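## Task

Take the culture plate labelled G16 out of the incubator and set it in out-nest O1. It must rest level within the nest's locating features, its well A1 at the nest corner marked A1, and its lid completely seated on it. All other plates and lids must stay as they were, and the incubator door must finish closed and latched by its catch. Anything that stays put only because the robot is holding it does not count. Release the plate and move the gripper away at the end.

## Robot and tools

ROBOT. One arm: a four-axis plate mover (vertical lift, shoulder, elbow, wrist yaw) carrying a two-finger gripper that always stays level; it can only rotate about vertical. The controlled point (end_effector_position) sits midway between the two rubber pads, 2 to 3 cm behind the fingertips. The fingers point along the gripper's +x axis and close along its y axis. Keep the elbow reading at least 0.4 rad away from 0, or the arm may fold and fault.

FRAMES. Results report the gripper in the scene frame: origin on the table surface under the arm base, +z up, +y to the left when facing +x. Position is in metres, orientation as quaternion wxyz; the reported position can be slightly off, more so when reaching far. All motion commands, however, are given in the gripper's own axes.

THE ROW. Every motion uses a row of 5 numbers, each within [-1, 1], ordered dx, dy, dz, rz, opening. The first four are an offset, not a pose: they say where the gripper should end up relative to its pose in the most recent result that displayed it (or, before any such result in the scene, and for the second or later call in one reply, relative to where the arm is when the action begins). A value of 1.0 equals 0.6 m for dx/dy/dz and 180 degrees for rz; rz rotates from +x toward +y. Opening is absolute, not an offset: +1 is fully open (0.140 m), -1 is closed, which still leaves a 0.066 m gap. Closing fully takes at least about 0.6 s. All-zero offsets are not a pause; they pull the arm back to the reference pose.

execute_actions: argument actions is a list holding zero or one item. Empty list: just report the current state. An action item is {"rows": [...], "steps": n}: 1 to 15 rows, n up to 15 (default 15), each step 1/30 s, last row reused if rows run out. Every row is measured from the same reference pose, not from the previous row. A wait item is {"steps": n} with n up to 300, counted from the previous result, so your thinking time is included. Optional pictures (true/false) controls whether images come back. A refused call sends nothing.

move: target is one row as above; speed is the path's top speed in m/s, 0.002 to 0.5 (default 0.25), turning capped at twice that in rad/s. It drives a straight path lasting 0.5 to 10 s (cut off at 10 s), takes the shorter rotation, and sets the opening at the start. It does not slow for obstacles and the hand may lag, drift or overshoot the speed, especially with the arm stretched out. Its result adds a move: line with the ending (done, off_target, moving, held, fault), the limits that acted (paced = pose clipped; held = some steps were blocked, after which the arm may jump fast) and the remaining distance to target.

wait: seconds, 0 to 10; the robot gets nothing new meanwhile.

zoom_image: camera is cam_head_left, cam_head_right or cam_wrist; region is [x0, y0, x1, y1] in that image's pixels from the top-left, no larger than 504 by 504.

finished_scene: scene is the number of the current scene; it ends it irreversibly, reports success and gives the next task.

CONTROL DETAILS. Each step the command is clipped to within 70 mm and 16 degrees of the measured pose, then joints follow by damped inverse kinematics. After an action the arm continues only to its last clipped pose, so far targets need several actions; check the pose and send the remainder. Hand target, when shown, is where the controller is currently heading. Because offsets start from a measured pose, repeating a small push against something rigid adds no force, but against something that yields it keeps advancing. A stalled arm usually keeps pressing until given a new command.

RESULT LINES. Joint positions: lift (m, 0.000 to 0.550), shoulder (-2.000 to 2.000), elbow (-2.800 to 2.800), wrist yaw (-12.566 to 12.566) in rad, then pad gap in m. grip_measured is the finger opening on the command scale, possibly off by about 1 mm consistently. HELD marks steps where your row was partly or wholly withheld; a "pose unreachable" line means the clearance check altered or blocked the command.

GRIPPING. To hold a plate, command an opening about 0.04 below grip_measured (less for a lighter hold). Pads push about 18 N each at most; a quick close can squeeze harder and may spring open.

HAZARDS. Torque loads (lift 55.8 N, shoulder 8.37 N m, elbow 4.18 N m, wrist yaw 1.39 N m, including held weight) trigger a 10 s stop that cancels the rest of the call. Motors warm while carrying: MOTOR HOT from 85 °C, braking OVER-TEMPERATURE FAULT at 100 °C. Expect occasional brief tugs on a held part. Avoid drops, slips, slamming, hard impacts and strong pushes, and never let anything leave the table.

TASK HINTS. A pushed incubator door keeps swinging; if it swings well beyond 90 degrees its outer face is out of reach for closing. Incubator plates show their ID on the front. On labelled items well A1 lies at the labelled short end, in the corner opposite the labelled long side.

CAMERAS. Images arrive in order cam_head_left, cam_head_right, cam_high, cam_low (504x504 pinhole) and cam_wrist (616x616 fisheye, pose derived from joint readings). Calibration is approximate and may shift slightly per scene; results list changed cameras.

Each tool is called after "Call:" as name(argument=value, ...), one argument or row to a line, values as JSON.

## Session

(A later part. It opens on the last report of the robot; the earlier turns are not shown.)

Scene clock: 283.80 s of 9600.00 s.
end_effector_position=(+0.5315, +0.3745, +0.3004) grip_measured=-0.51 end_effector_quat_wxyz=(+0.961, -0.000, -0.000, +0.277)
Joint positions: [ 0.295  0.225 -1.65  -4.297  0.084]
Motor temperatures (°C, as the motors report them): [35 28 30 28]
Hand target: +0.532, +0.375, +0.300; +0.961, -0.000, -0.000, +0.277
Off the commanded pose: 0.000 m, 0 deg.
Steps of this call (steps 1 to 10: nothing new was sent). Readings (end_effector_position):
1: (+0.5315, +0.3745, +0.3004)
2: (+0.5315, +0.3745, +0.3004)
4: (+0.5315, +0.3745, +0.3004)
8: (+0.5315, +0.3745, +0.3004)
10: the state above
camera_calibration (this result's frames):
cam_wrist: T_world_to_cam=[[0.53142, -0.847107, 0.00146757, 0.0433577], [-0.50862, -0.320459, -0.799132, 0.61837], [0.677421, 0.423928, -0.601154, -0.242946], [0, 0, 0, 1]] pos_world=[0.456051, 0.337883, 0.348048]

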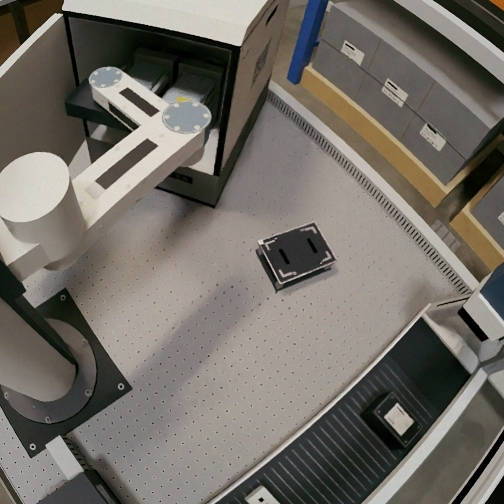

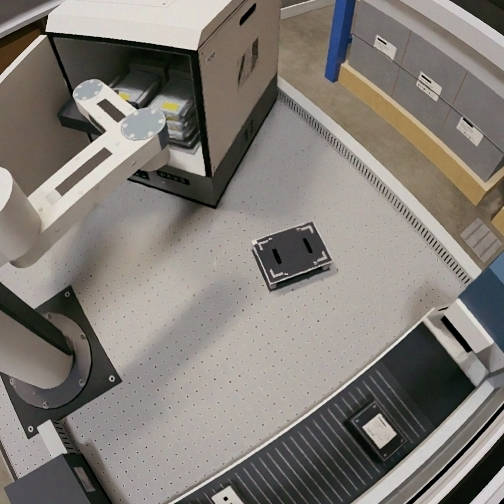

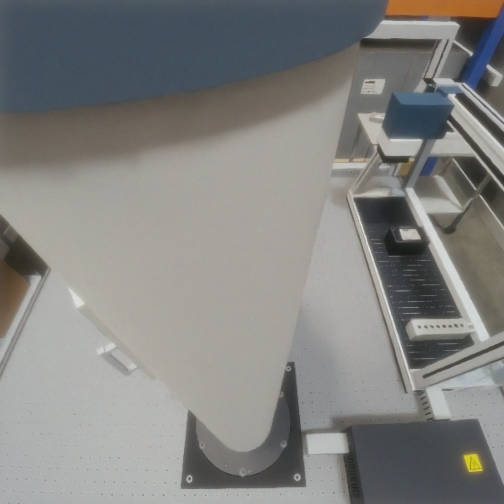

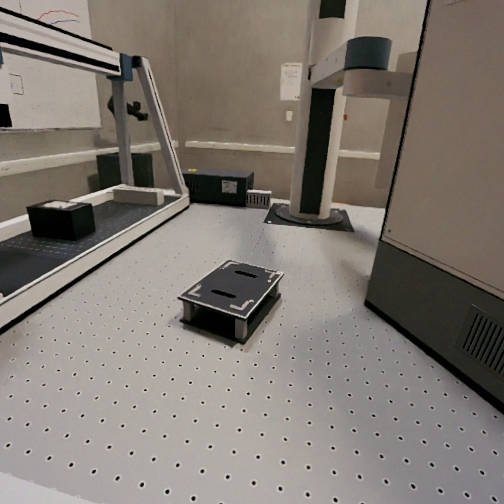

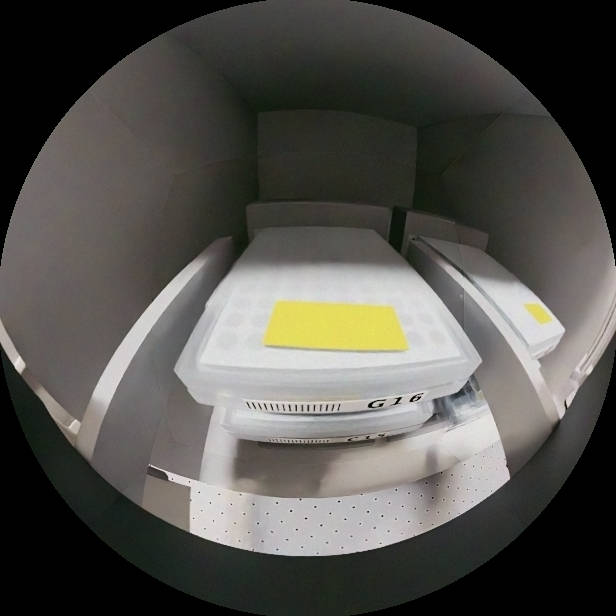

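Call:
execute_actions(
  actions=[],
)

Scene clock: 301.03 s of 9600.00 s.
end_effector_position=(+0.5315, +0.3745, +0.3004) grip_measured=-0.51 end_effector_quat_wxyz=(+0.961, -0.000, -0.000, +0.277)
Joint positions: [ 0.295  0.225 -1.65  -4.297  0.084]
Motor temperatures (°C, as the motors report them): [35 28 30 28]
Hand target: +0.532, +0.375, +0.300; +0.961, -0.000, -0.000, +0.277
Off the commanded pose: 0.000 m, 0 deg.
Steps of this call (steps 1 to 90: nothing new was sent; then 14.23 s passed at rest). Readings (end_effector_position):
1: (+0.5315, +0.3745, +0.3004)
2: (+0.5315, +0.3745, +0.3004)
4: (+0.5315, +0.3745, +0.3004)
8: (+0.5315, +0.3745, +0.3004)
90: the state above
camera_calibration (this result's frames):
cam_wrist: T_world_to_cam=[[0.53142, -0.847107, 0.00146757, 0.0433577], [-0.50862, -0.320459, -0.799132, 0.61837], [0.677421, 0.423928, -0.601154, -0.242946], [0, 0, 0, 1]] pos_world=[0.456051, 0.337883, 0.348048]

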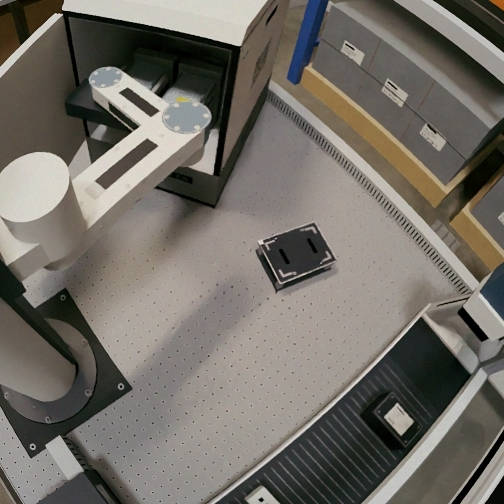

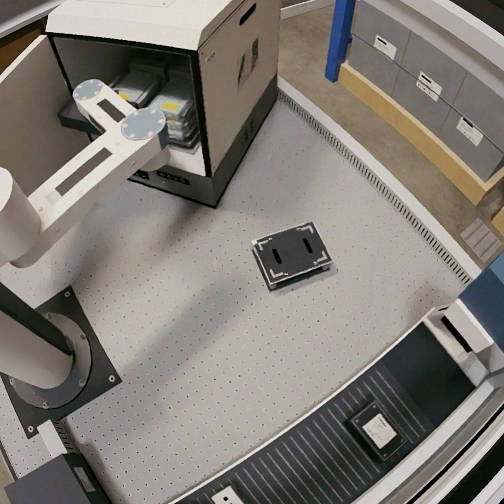

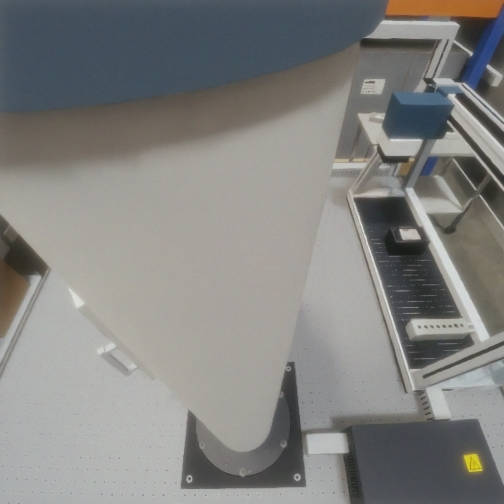

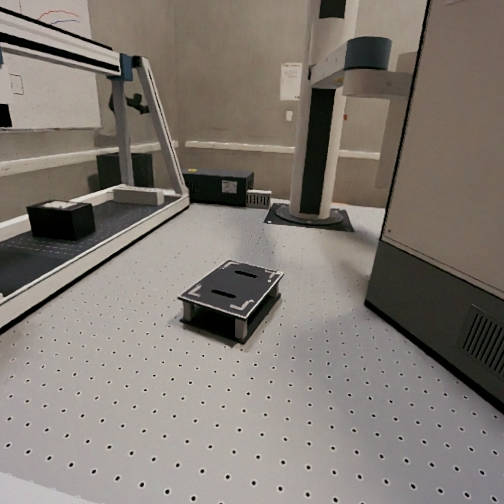

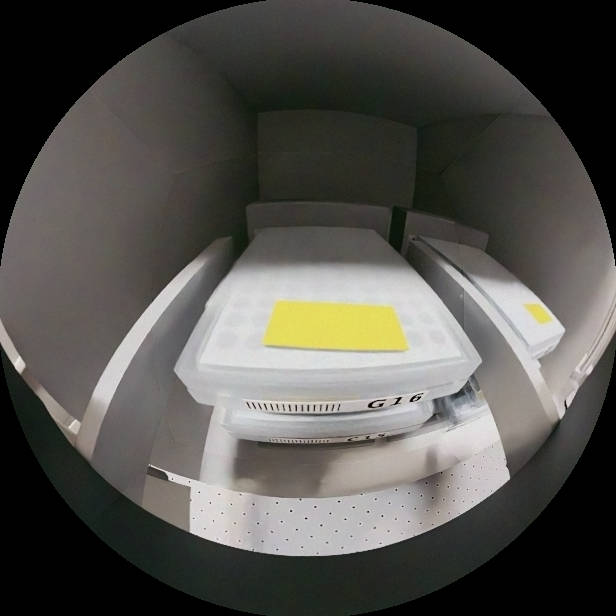

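Call:
move(
  target=[0, 0, 0.0133, 0, -0.555],
  speed=0.03,
)

Call:
move(
  target=[-0.337, 0, 0, 0, -0.555],
  speed=0.15,
)

Scene clock: 323.57 s of 9600.00 s.
end_effector_position=(+0.5315, +0.3745, +0.3084) grip_measured=-0.51 end_effector_quat_wxyz=(+0.961, -0.000, -0.000, +0.277)
Joint positions: [ 0.303  0.225 -1.65  -4.297  0.084]
Motor temperatures (°C, as the motors report them): [35 28 30 28]
Hand target: +0.532, +0.375, +0.308; +0.961, -0.000, -0.000, +0.277
Off the commanded pose: 0.000 m, 0 deg.
After step 90, 18.83 s passed at rest.
move: done
camera_calibration (this result's frames):
cam_wrist: T_world_to_cam=[[0.53142, -0.847107, 0.00146757, 0.0433458], [-0.50862, -0.320459, -0.799132, 0.62476], [0.677421, 0.423928, -0.601154, -0.238139], [0, 0, 0, 1]] pos_world=[0.456051, 0.337883, 0.356044]

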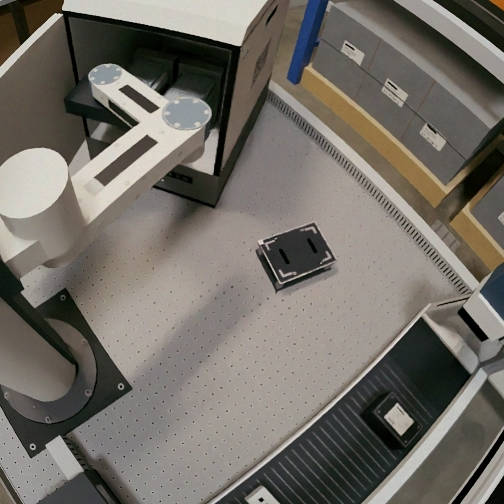

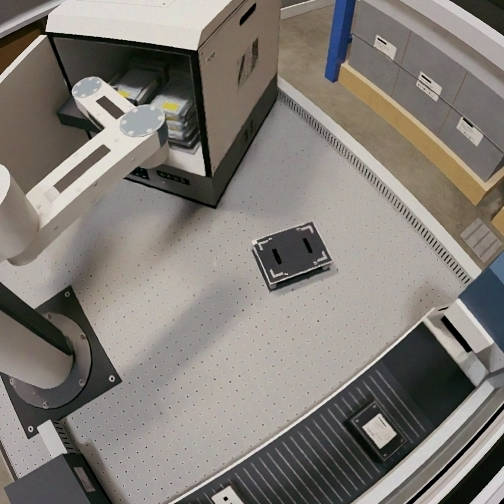

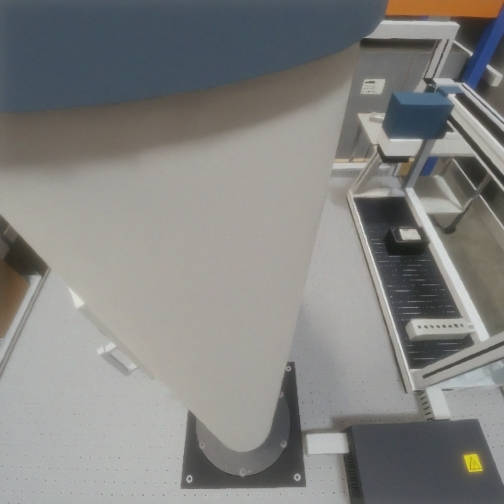

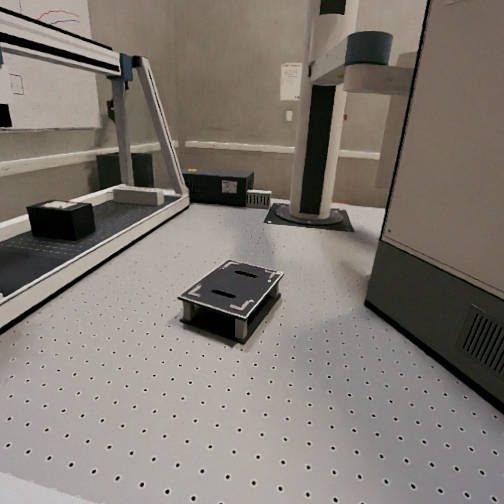

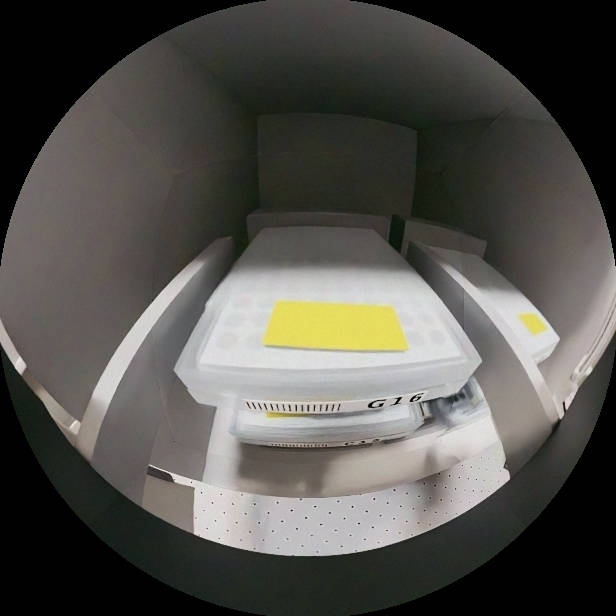

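Scene clock: 325.23 s of 9600.00 s.
end_effector_position=(+0.3602, +0.2670, +0.3084) grip_measured=-0.51 end_effector_quat_wxyz=(+0.961, -0.000, -0.000, +0.277)
Joint positions: [ 0.303  0.244 -0.791 -5.174  0.084]
Motor temperatures (°C, as the motors report them): [35 28 30 28]
Hand target: +0.360, +0.267, +0.308; +0.961, -0.000, -0.000, +0.277
Off the commanded pose: 0.000 m, 0 deg.
move: done
camera_calibration (this result's frames):
cam_wrist: T_world_to_cam=[[0.532022, -0.846729, 0.00146757, 0.0430452], [-0.508392, -0.320821, -0.799132, 0.503155], [0.677119, 0.42441, -0.601154, -0.0765344], [0, 0, 0, 1]] pos_world=[0.284722, 0.230352, 0.356015]

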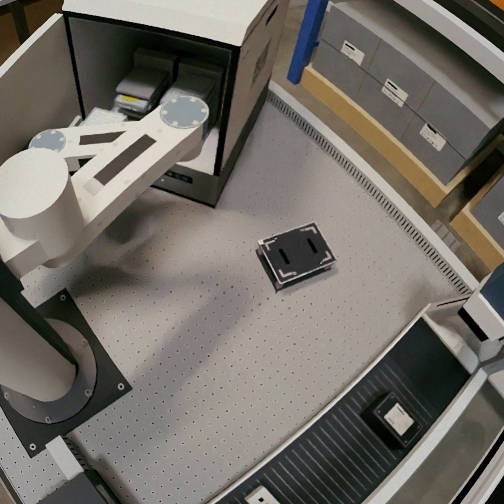

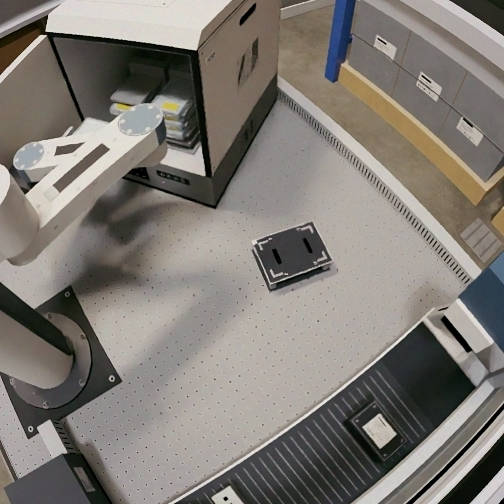

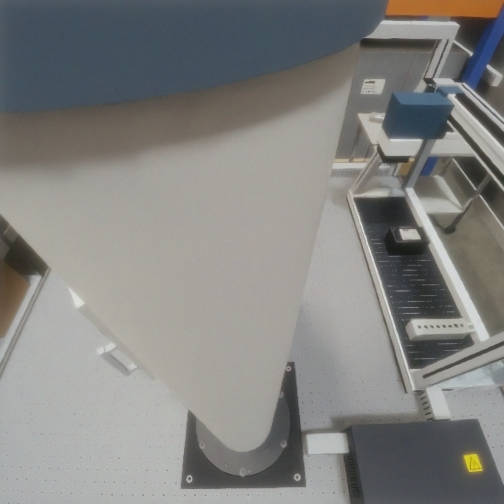

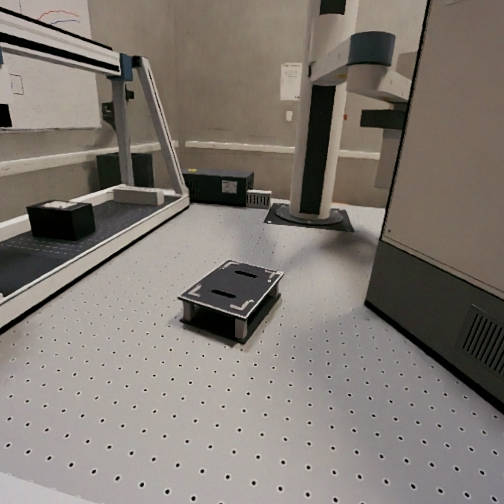

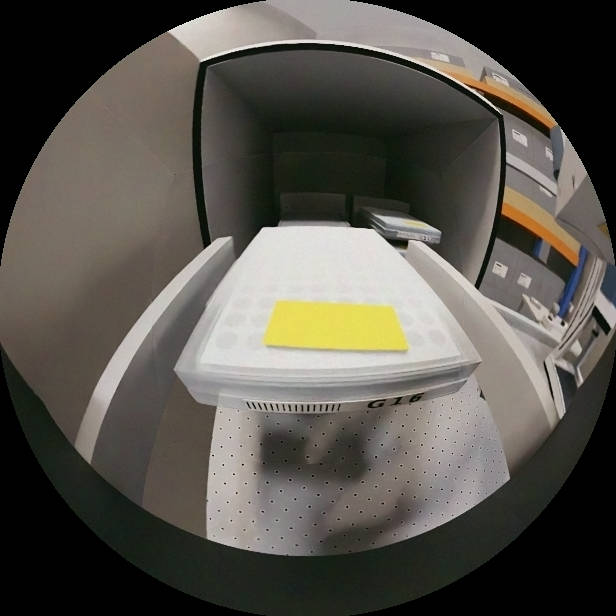

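Call:
move(
  target=[0.0153, -0.4867, -0.1973, -0.1556, -0.555],
  speed=0.22,
)

Call:
move(
  target=[0.1997, -0.2609, -0.1583, -0.1034, -0.555],
  speed=0.22,
)

Scene clock: 340.60 s of 9600.00 s.
end_effector_position=(+0.5235, +0.0246, +0.1900) grip_measured=-0.51 end_effector_quat_wxyz=(+0.999, -0.000, -0.000, +0.036)
Joint positions: [ 0.185 -0.918 -0.815 -4.478  0.084]
Motor temperatures (°C, as the motors report them): [35 28 30 28]
Hand target: +0.523, +0.025, +0.190; +0.999, -0.000, -0.000, +0.037
Off the commanded pose: 0.000 m, 0 deg.
After step 90, 10.57 s passed at rest.
move: done
camera_calibration (this result's frames):
cam_wrist: T_world_to_cam=[[0.0712007, -0.997461, 0.00146757, -0.00404114], [-0.599545, -0.0439725, -0.799132, 0.454642], [0.797167, 0.0560189, -0.601154, -0.209175], [0, 0, 0, 1]] pos_world=[0.439614, 0.0276786, 0.237579]

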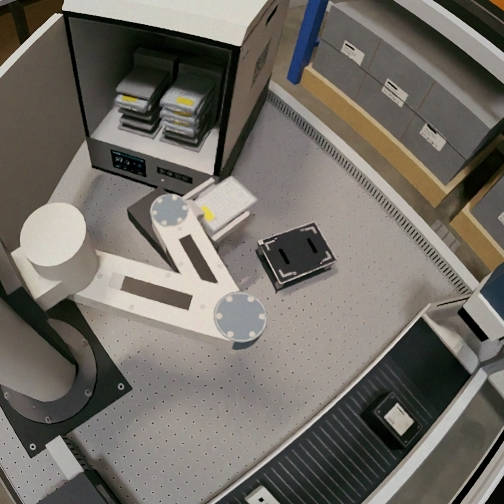

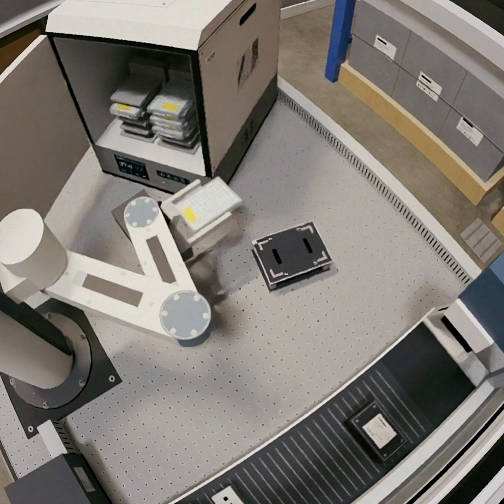

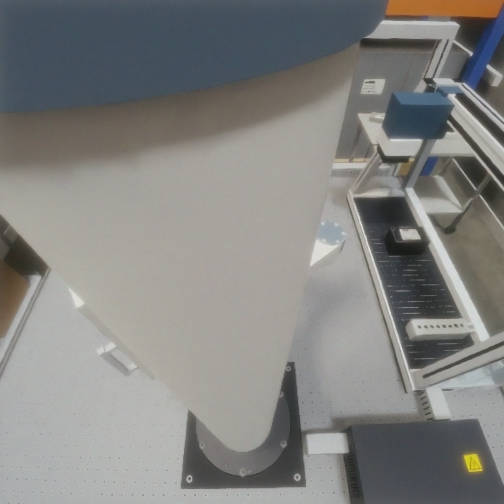

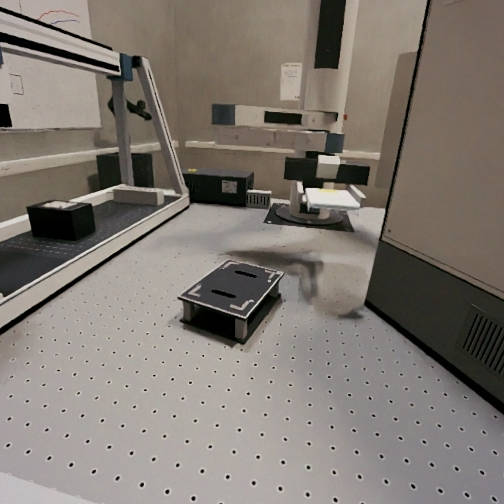

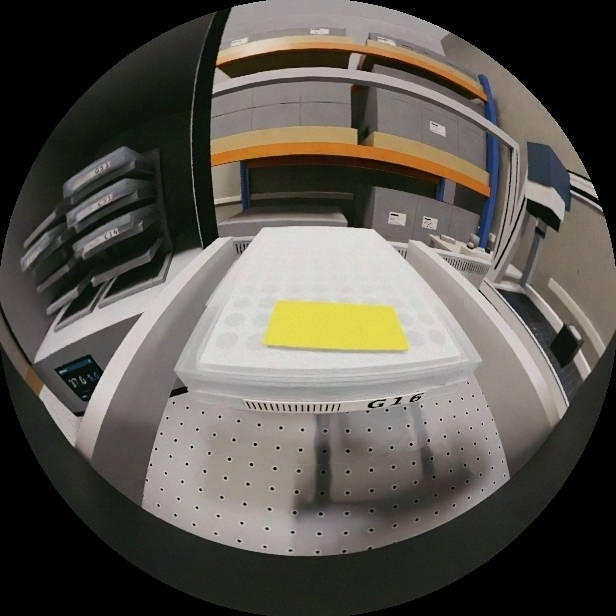

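Scene clock: 341.93 s of 9600.00 s.
end_effector_position=(+0.6542, -0.1233, +0.0949) grip_measured=-0.51 end_effector_quat_wxyz=(+0.992, -0.000, -0.000, -0.126)
Joint positions: [ 0.09  -0.992 -1.495 -4.05   0.084]
Motor temperatures (°C, as the motors report them): [35 28 30 28]
Hand target: +0.654, -0.123, +0.095; +0.992, -0.000, -0.000, -0.126
Off the commanded pose: 0.000 m, 0 deg.
move: done
camera_calibration (this result's frames):
cam_wrist: T_world_to_cam=[[-0.25172, -0.967799, 0.00146757, 0.0542396], [-0.582093, 0.150187, -0.799132, 0.463093], [0.773179, -0.202011, -0.601154, -0.378356], [0, 0, 0, 1]] pos_world=[0.575753, -0.0934899, 0.142543]

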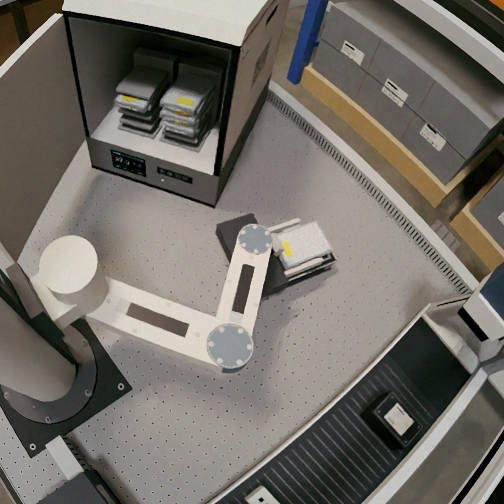

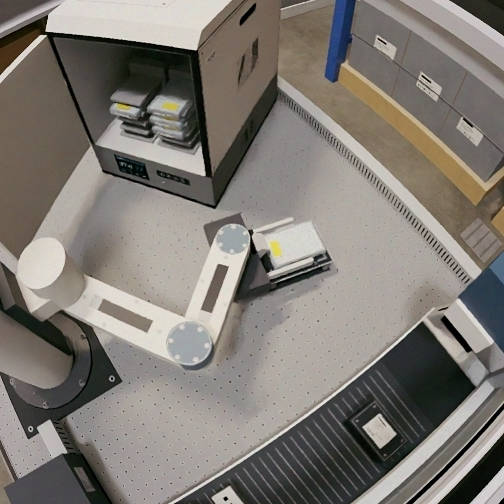

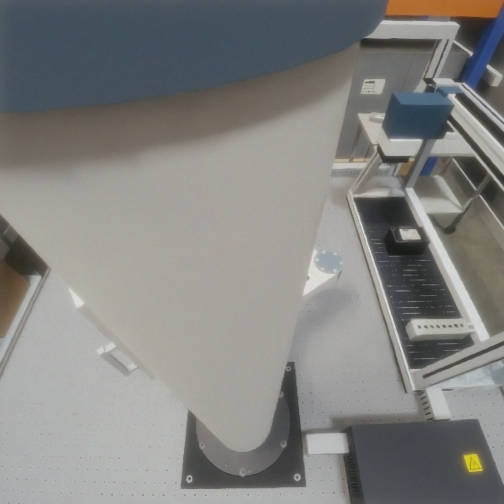

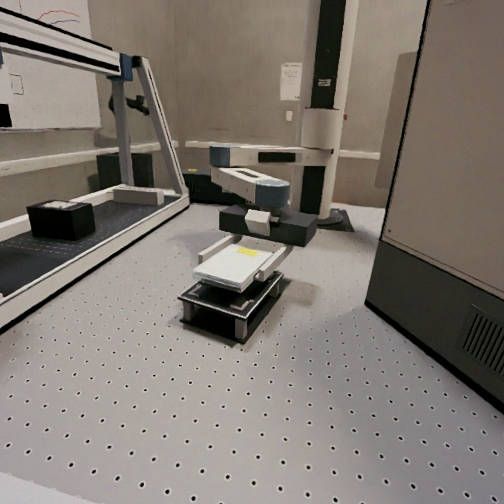

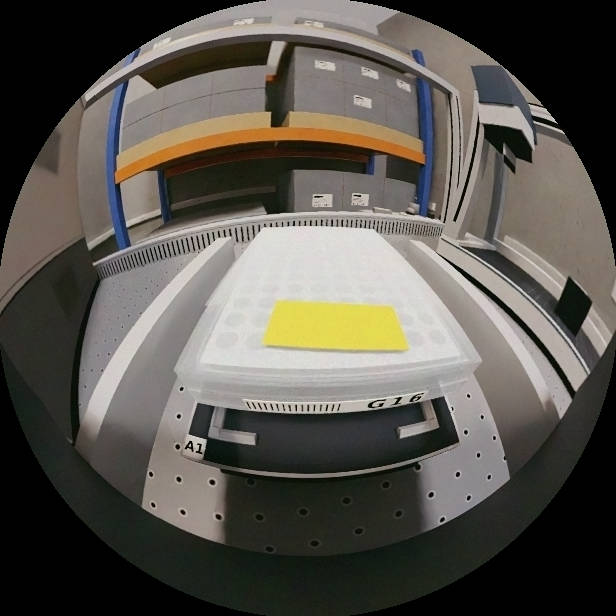

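Call:
zoom_image(
  camera="cam_wrist",
  region=[170, 370, 290, 470],
)

Call:
zoom_image(
  camera="cam_wrist",
  region=[370, 370, 490, 470],
)

Call:
zoom_image(
  camera="cam_low",
  region=[170, 225, 310, 345],
)

Call:
zoom_image(
  camera="cam_head_right",
  region=[240, 205, 350, 300],
)

Region (170, 370, 290, 470) of cam_wrist's 616x616 image, scaled by 4.200, with more detail than that image has.

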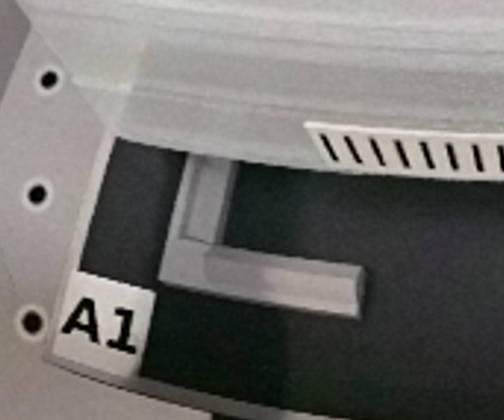

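Region (370, 370, 490, 470) of cam_wrist's 616x616 image, scaled by 4.200, with more detail than that image has.

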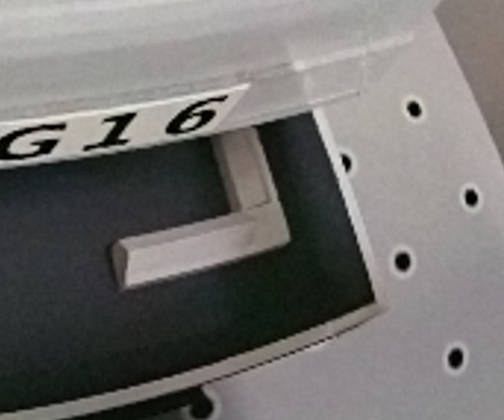

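Region (170, 225, 310, 345) of cam_low's 504x504 image, scaled by 3.600, with more detail than that image has; it fills the top 432 rows of this view, and the rest is white.

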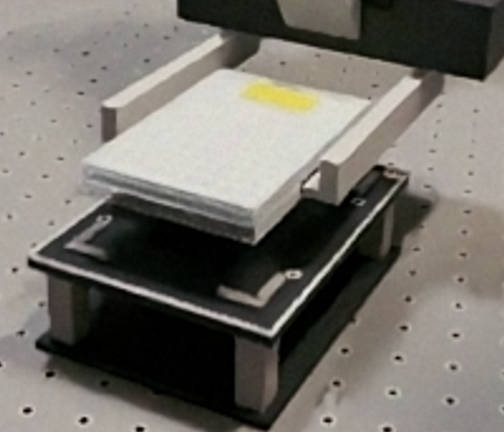

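Region (240, 205, 350, 300) of cam_head_right's 504x504 image, scaled by 4.582, with more detail than that image has; it fills the top 435 rows of this view, and the rest is white.

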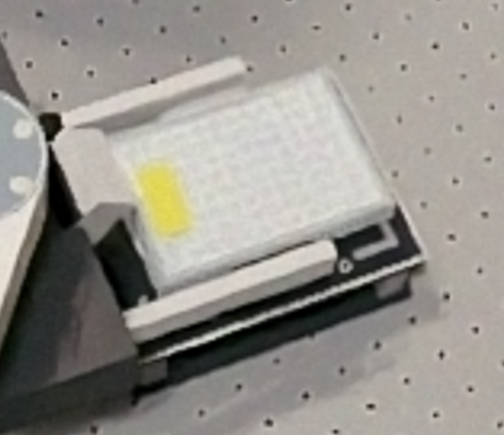

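Call:
zoom_image(
  camera="cam_wrist",
  region=[205, 400, 265, 450],
)

Call:
zoom_image(
  camera="cam_wrist",
  region=[390, 392, 450, 442],
)

Region (205, 400, 265, 450) of cam_wrist's 616x616 image, scaled by 8.400, with more detail than that image has.

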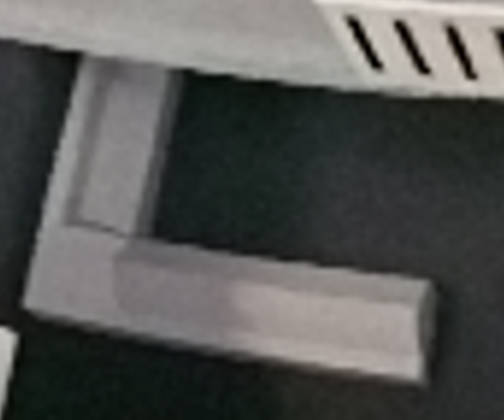

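Region (390, 392, 450, 442) of cam_wrist's 616x616 image, scaled by 8.400, with more detail than that image has.

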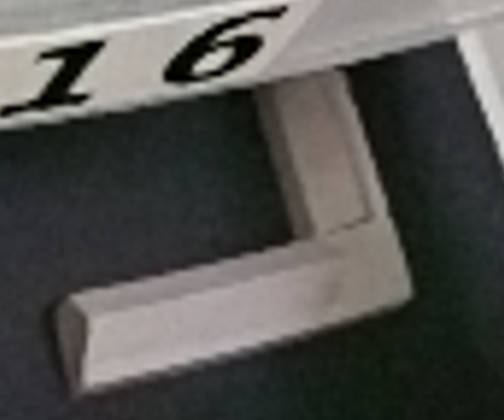

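Call:
move(
  target=[0.0008, 0.0011, -0.03, 0.0006, -0.555],
  speed=0.05,
)

Scene clock: 377.80 s of 9600.00 s.
end_effector_position=(+0.6547, -0.1229, +0.0769) grip_measured=-0.51 end_effector_quat_wxyz=(+0.992, -0.000, -0.000, -0.126)
Joint positions: [ 0.072 -0.99  -1.498 -4.048  0.084]
Motor temperatures (°C, as the motors report them): [35 28 30 28]
Hand target: +0.655, -0.123, +0.077; +0.992, -0.000, -0.000, -0.125
Off the commanded pose: 0.000 m, 0 deg.
After step 90, 32.17 s passed at rest.
move: done
camera_calibration (this result's frames):
cam_wrist: T_world_to_cam=[[-0.250244, -0.968182, 0.00146757, 0.0537966], [-0.582321, 0.1493, -0.799132, 0.448966], [0.773486, -0.200832, -0.601154, -0.389613], [0, 0, 0, 1]] pos_world=[0.576264, -0.0931924, 0.124487]

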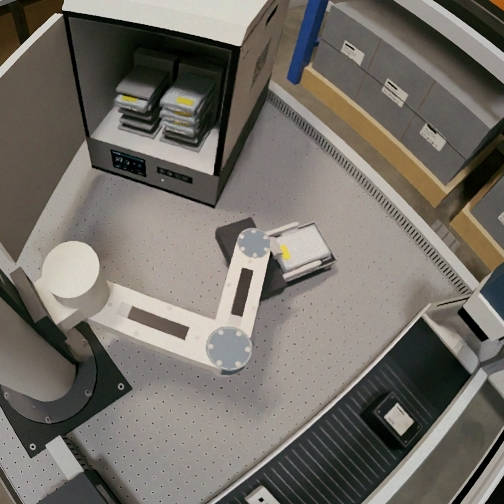

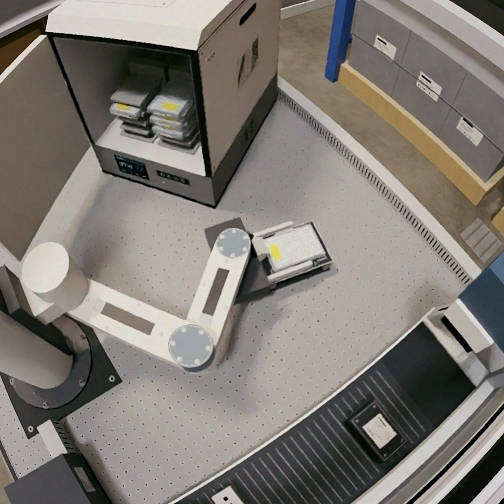

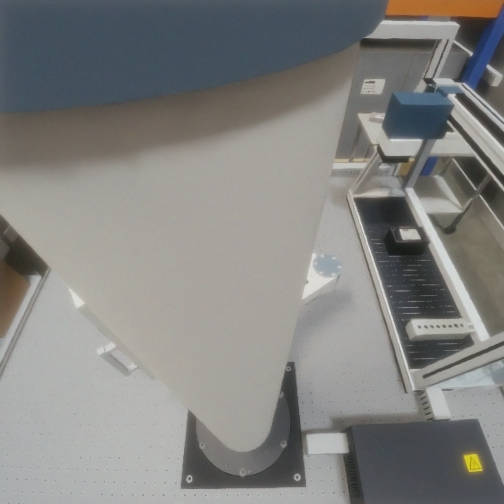

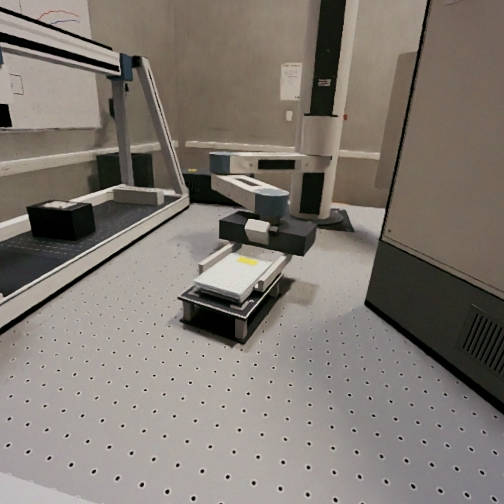

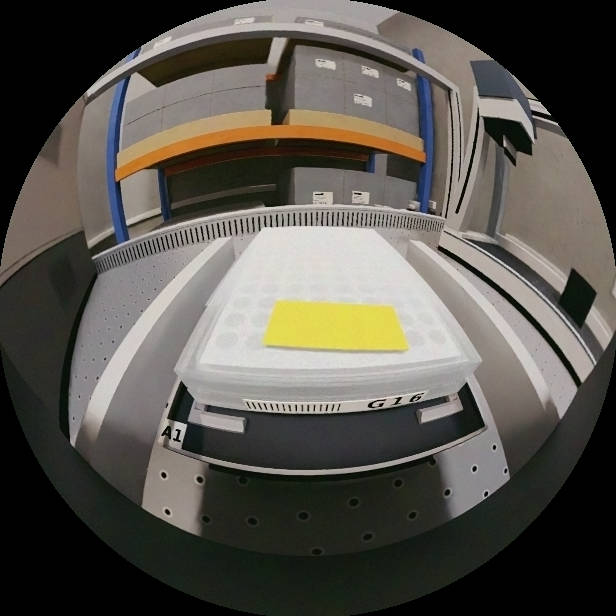

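Call:
zoom_image(
  camera="cam_wrist",
  region=[180, 385, 252, 445],
)

Call:
zoom_image(
  camera="cam_wrist",
  region=[408, 372, 480, 432],
)

Call:
zoom_image(
  camera="cam_low",
  region=[175, 260, 275, 325],
)

Region (180, 385, 252, 445) of cam_wrist's 616x616 image, scaled by 7.000, with more detail than that image has.

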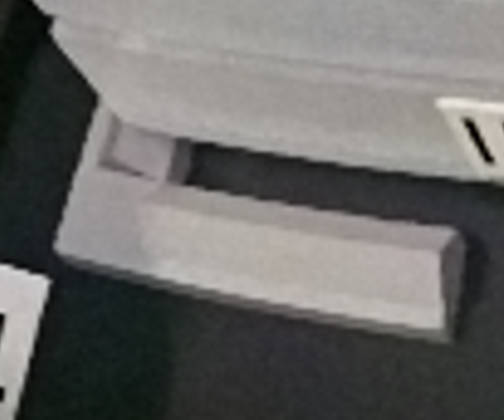

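Region (408, 372, 480, 432) of cam_wrist's 616x616 image, scaled by 7.000, with more detail than that image has.

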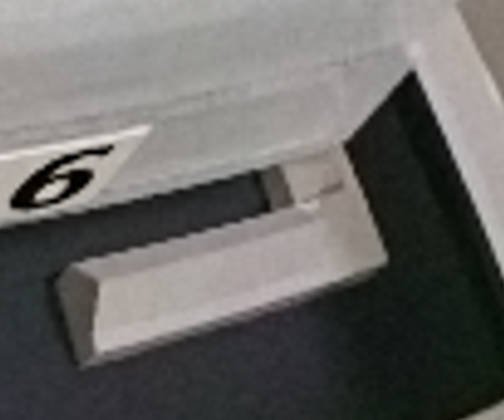

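Region (175, 260, 275, 325) of cam_low's 504x504 image, scaled by 5.040, with more detail than that image has; it fills the top 328 rows of this view, and the rest is white.

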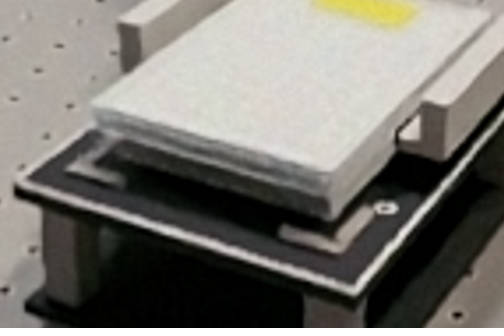

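Call:
move(
  target=[0.0004, 0, -0.0128, 0, -0.555],
  speed=0.015,
)

Scene clock: 400.47 s of 9600.00 s.
end_effector_position=(+0.6549, -0.1230, +0.0691) grip_measured=-0.51 end_effector_quat_wxyz=(+0.992, -0.000, -0.000, -0.126)
Joint positions: [ 0.064 -0.989 -1.499 -4.047  0.084]
Motor temperatures (°C, as the motors report them): [35 28 30 28]
Hand target: +0.655, -0.123, +0.069; +0.992, -0.000, -0.000, -0.126
Off the commanded pose: 0.000 m, 0 deg.
After step 90, 18.93 s passed at rest.
move: done
camera_calibration (this result's frames):
cam_wrist: T_world_to_cam=[[-0.250609, -0.968087, 0.00146757, 0.0539364], [-0.582265, 0.149519, -0.799132, 0.442891], [0.77341, -0.201124, -0.601154, -0.394405], [0, 0, 0, 1]] pos_world=[0.576433, -0.0933299, 0.116751]

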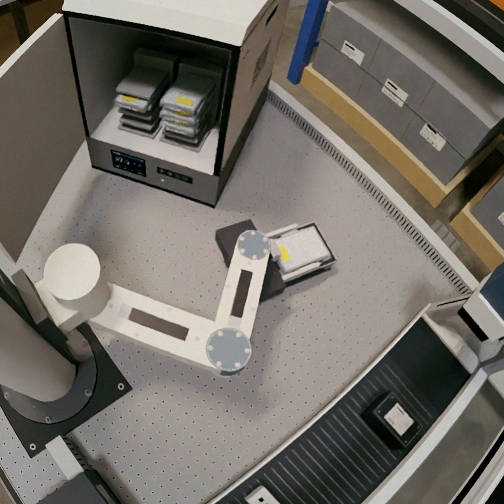

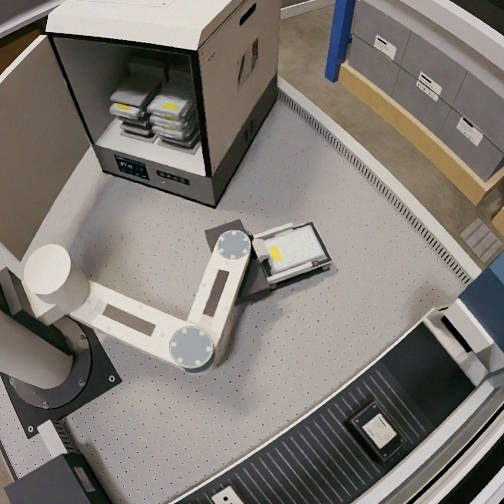

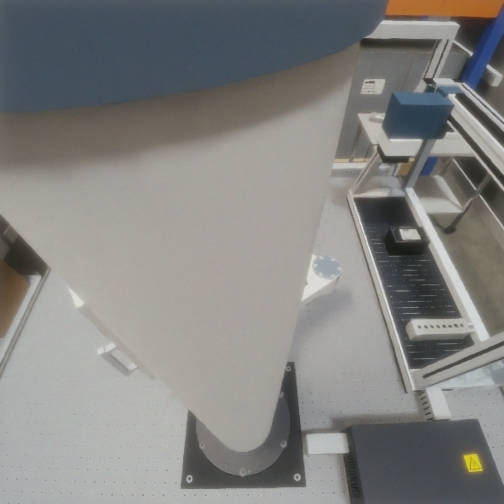

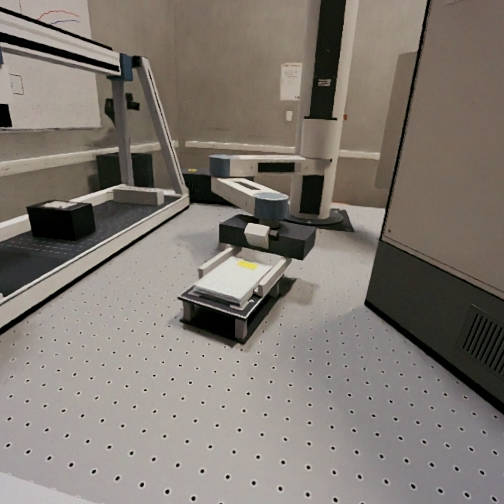

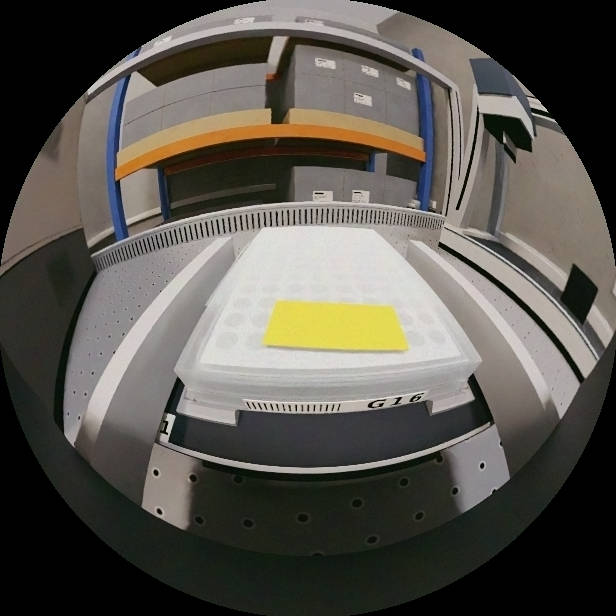

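Call:
zoom_image(
  camera="cam_low",
  region=[175, 260, 275, 325],
)

Call:
zoom_image(
  camera="cam_wrist",
  region=[165, 360, 495, 440],
)

Region (175, 260, 275, 325) of cam_low's 504x504 image, scaled by 5.040, with more detail than that image has; it fills the top 328 rows of this view, and the rest is white.

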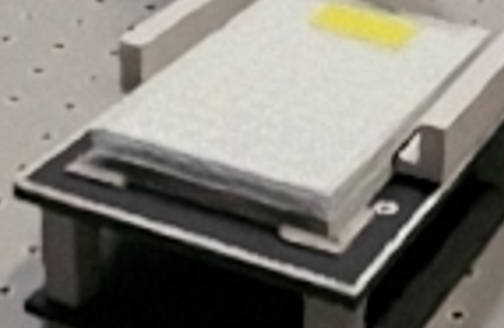

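Region (165, 360, 495, 440) of cam_wrist's 616x616 image, scaled by 1.527, with more detail than that image has; it fills the top 122 rows of this view, and the rest is white.

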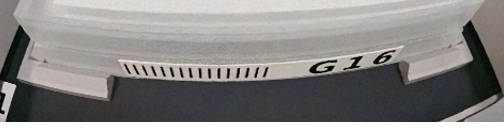

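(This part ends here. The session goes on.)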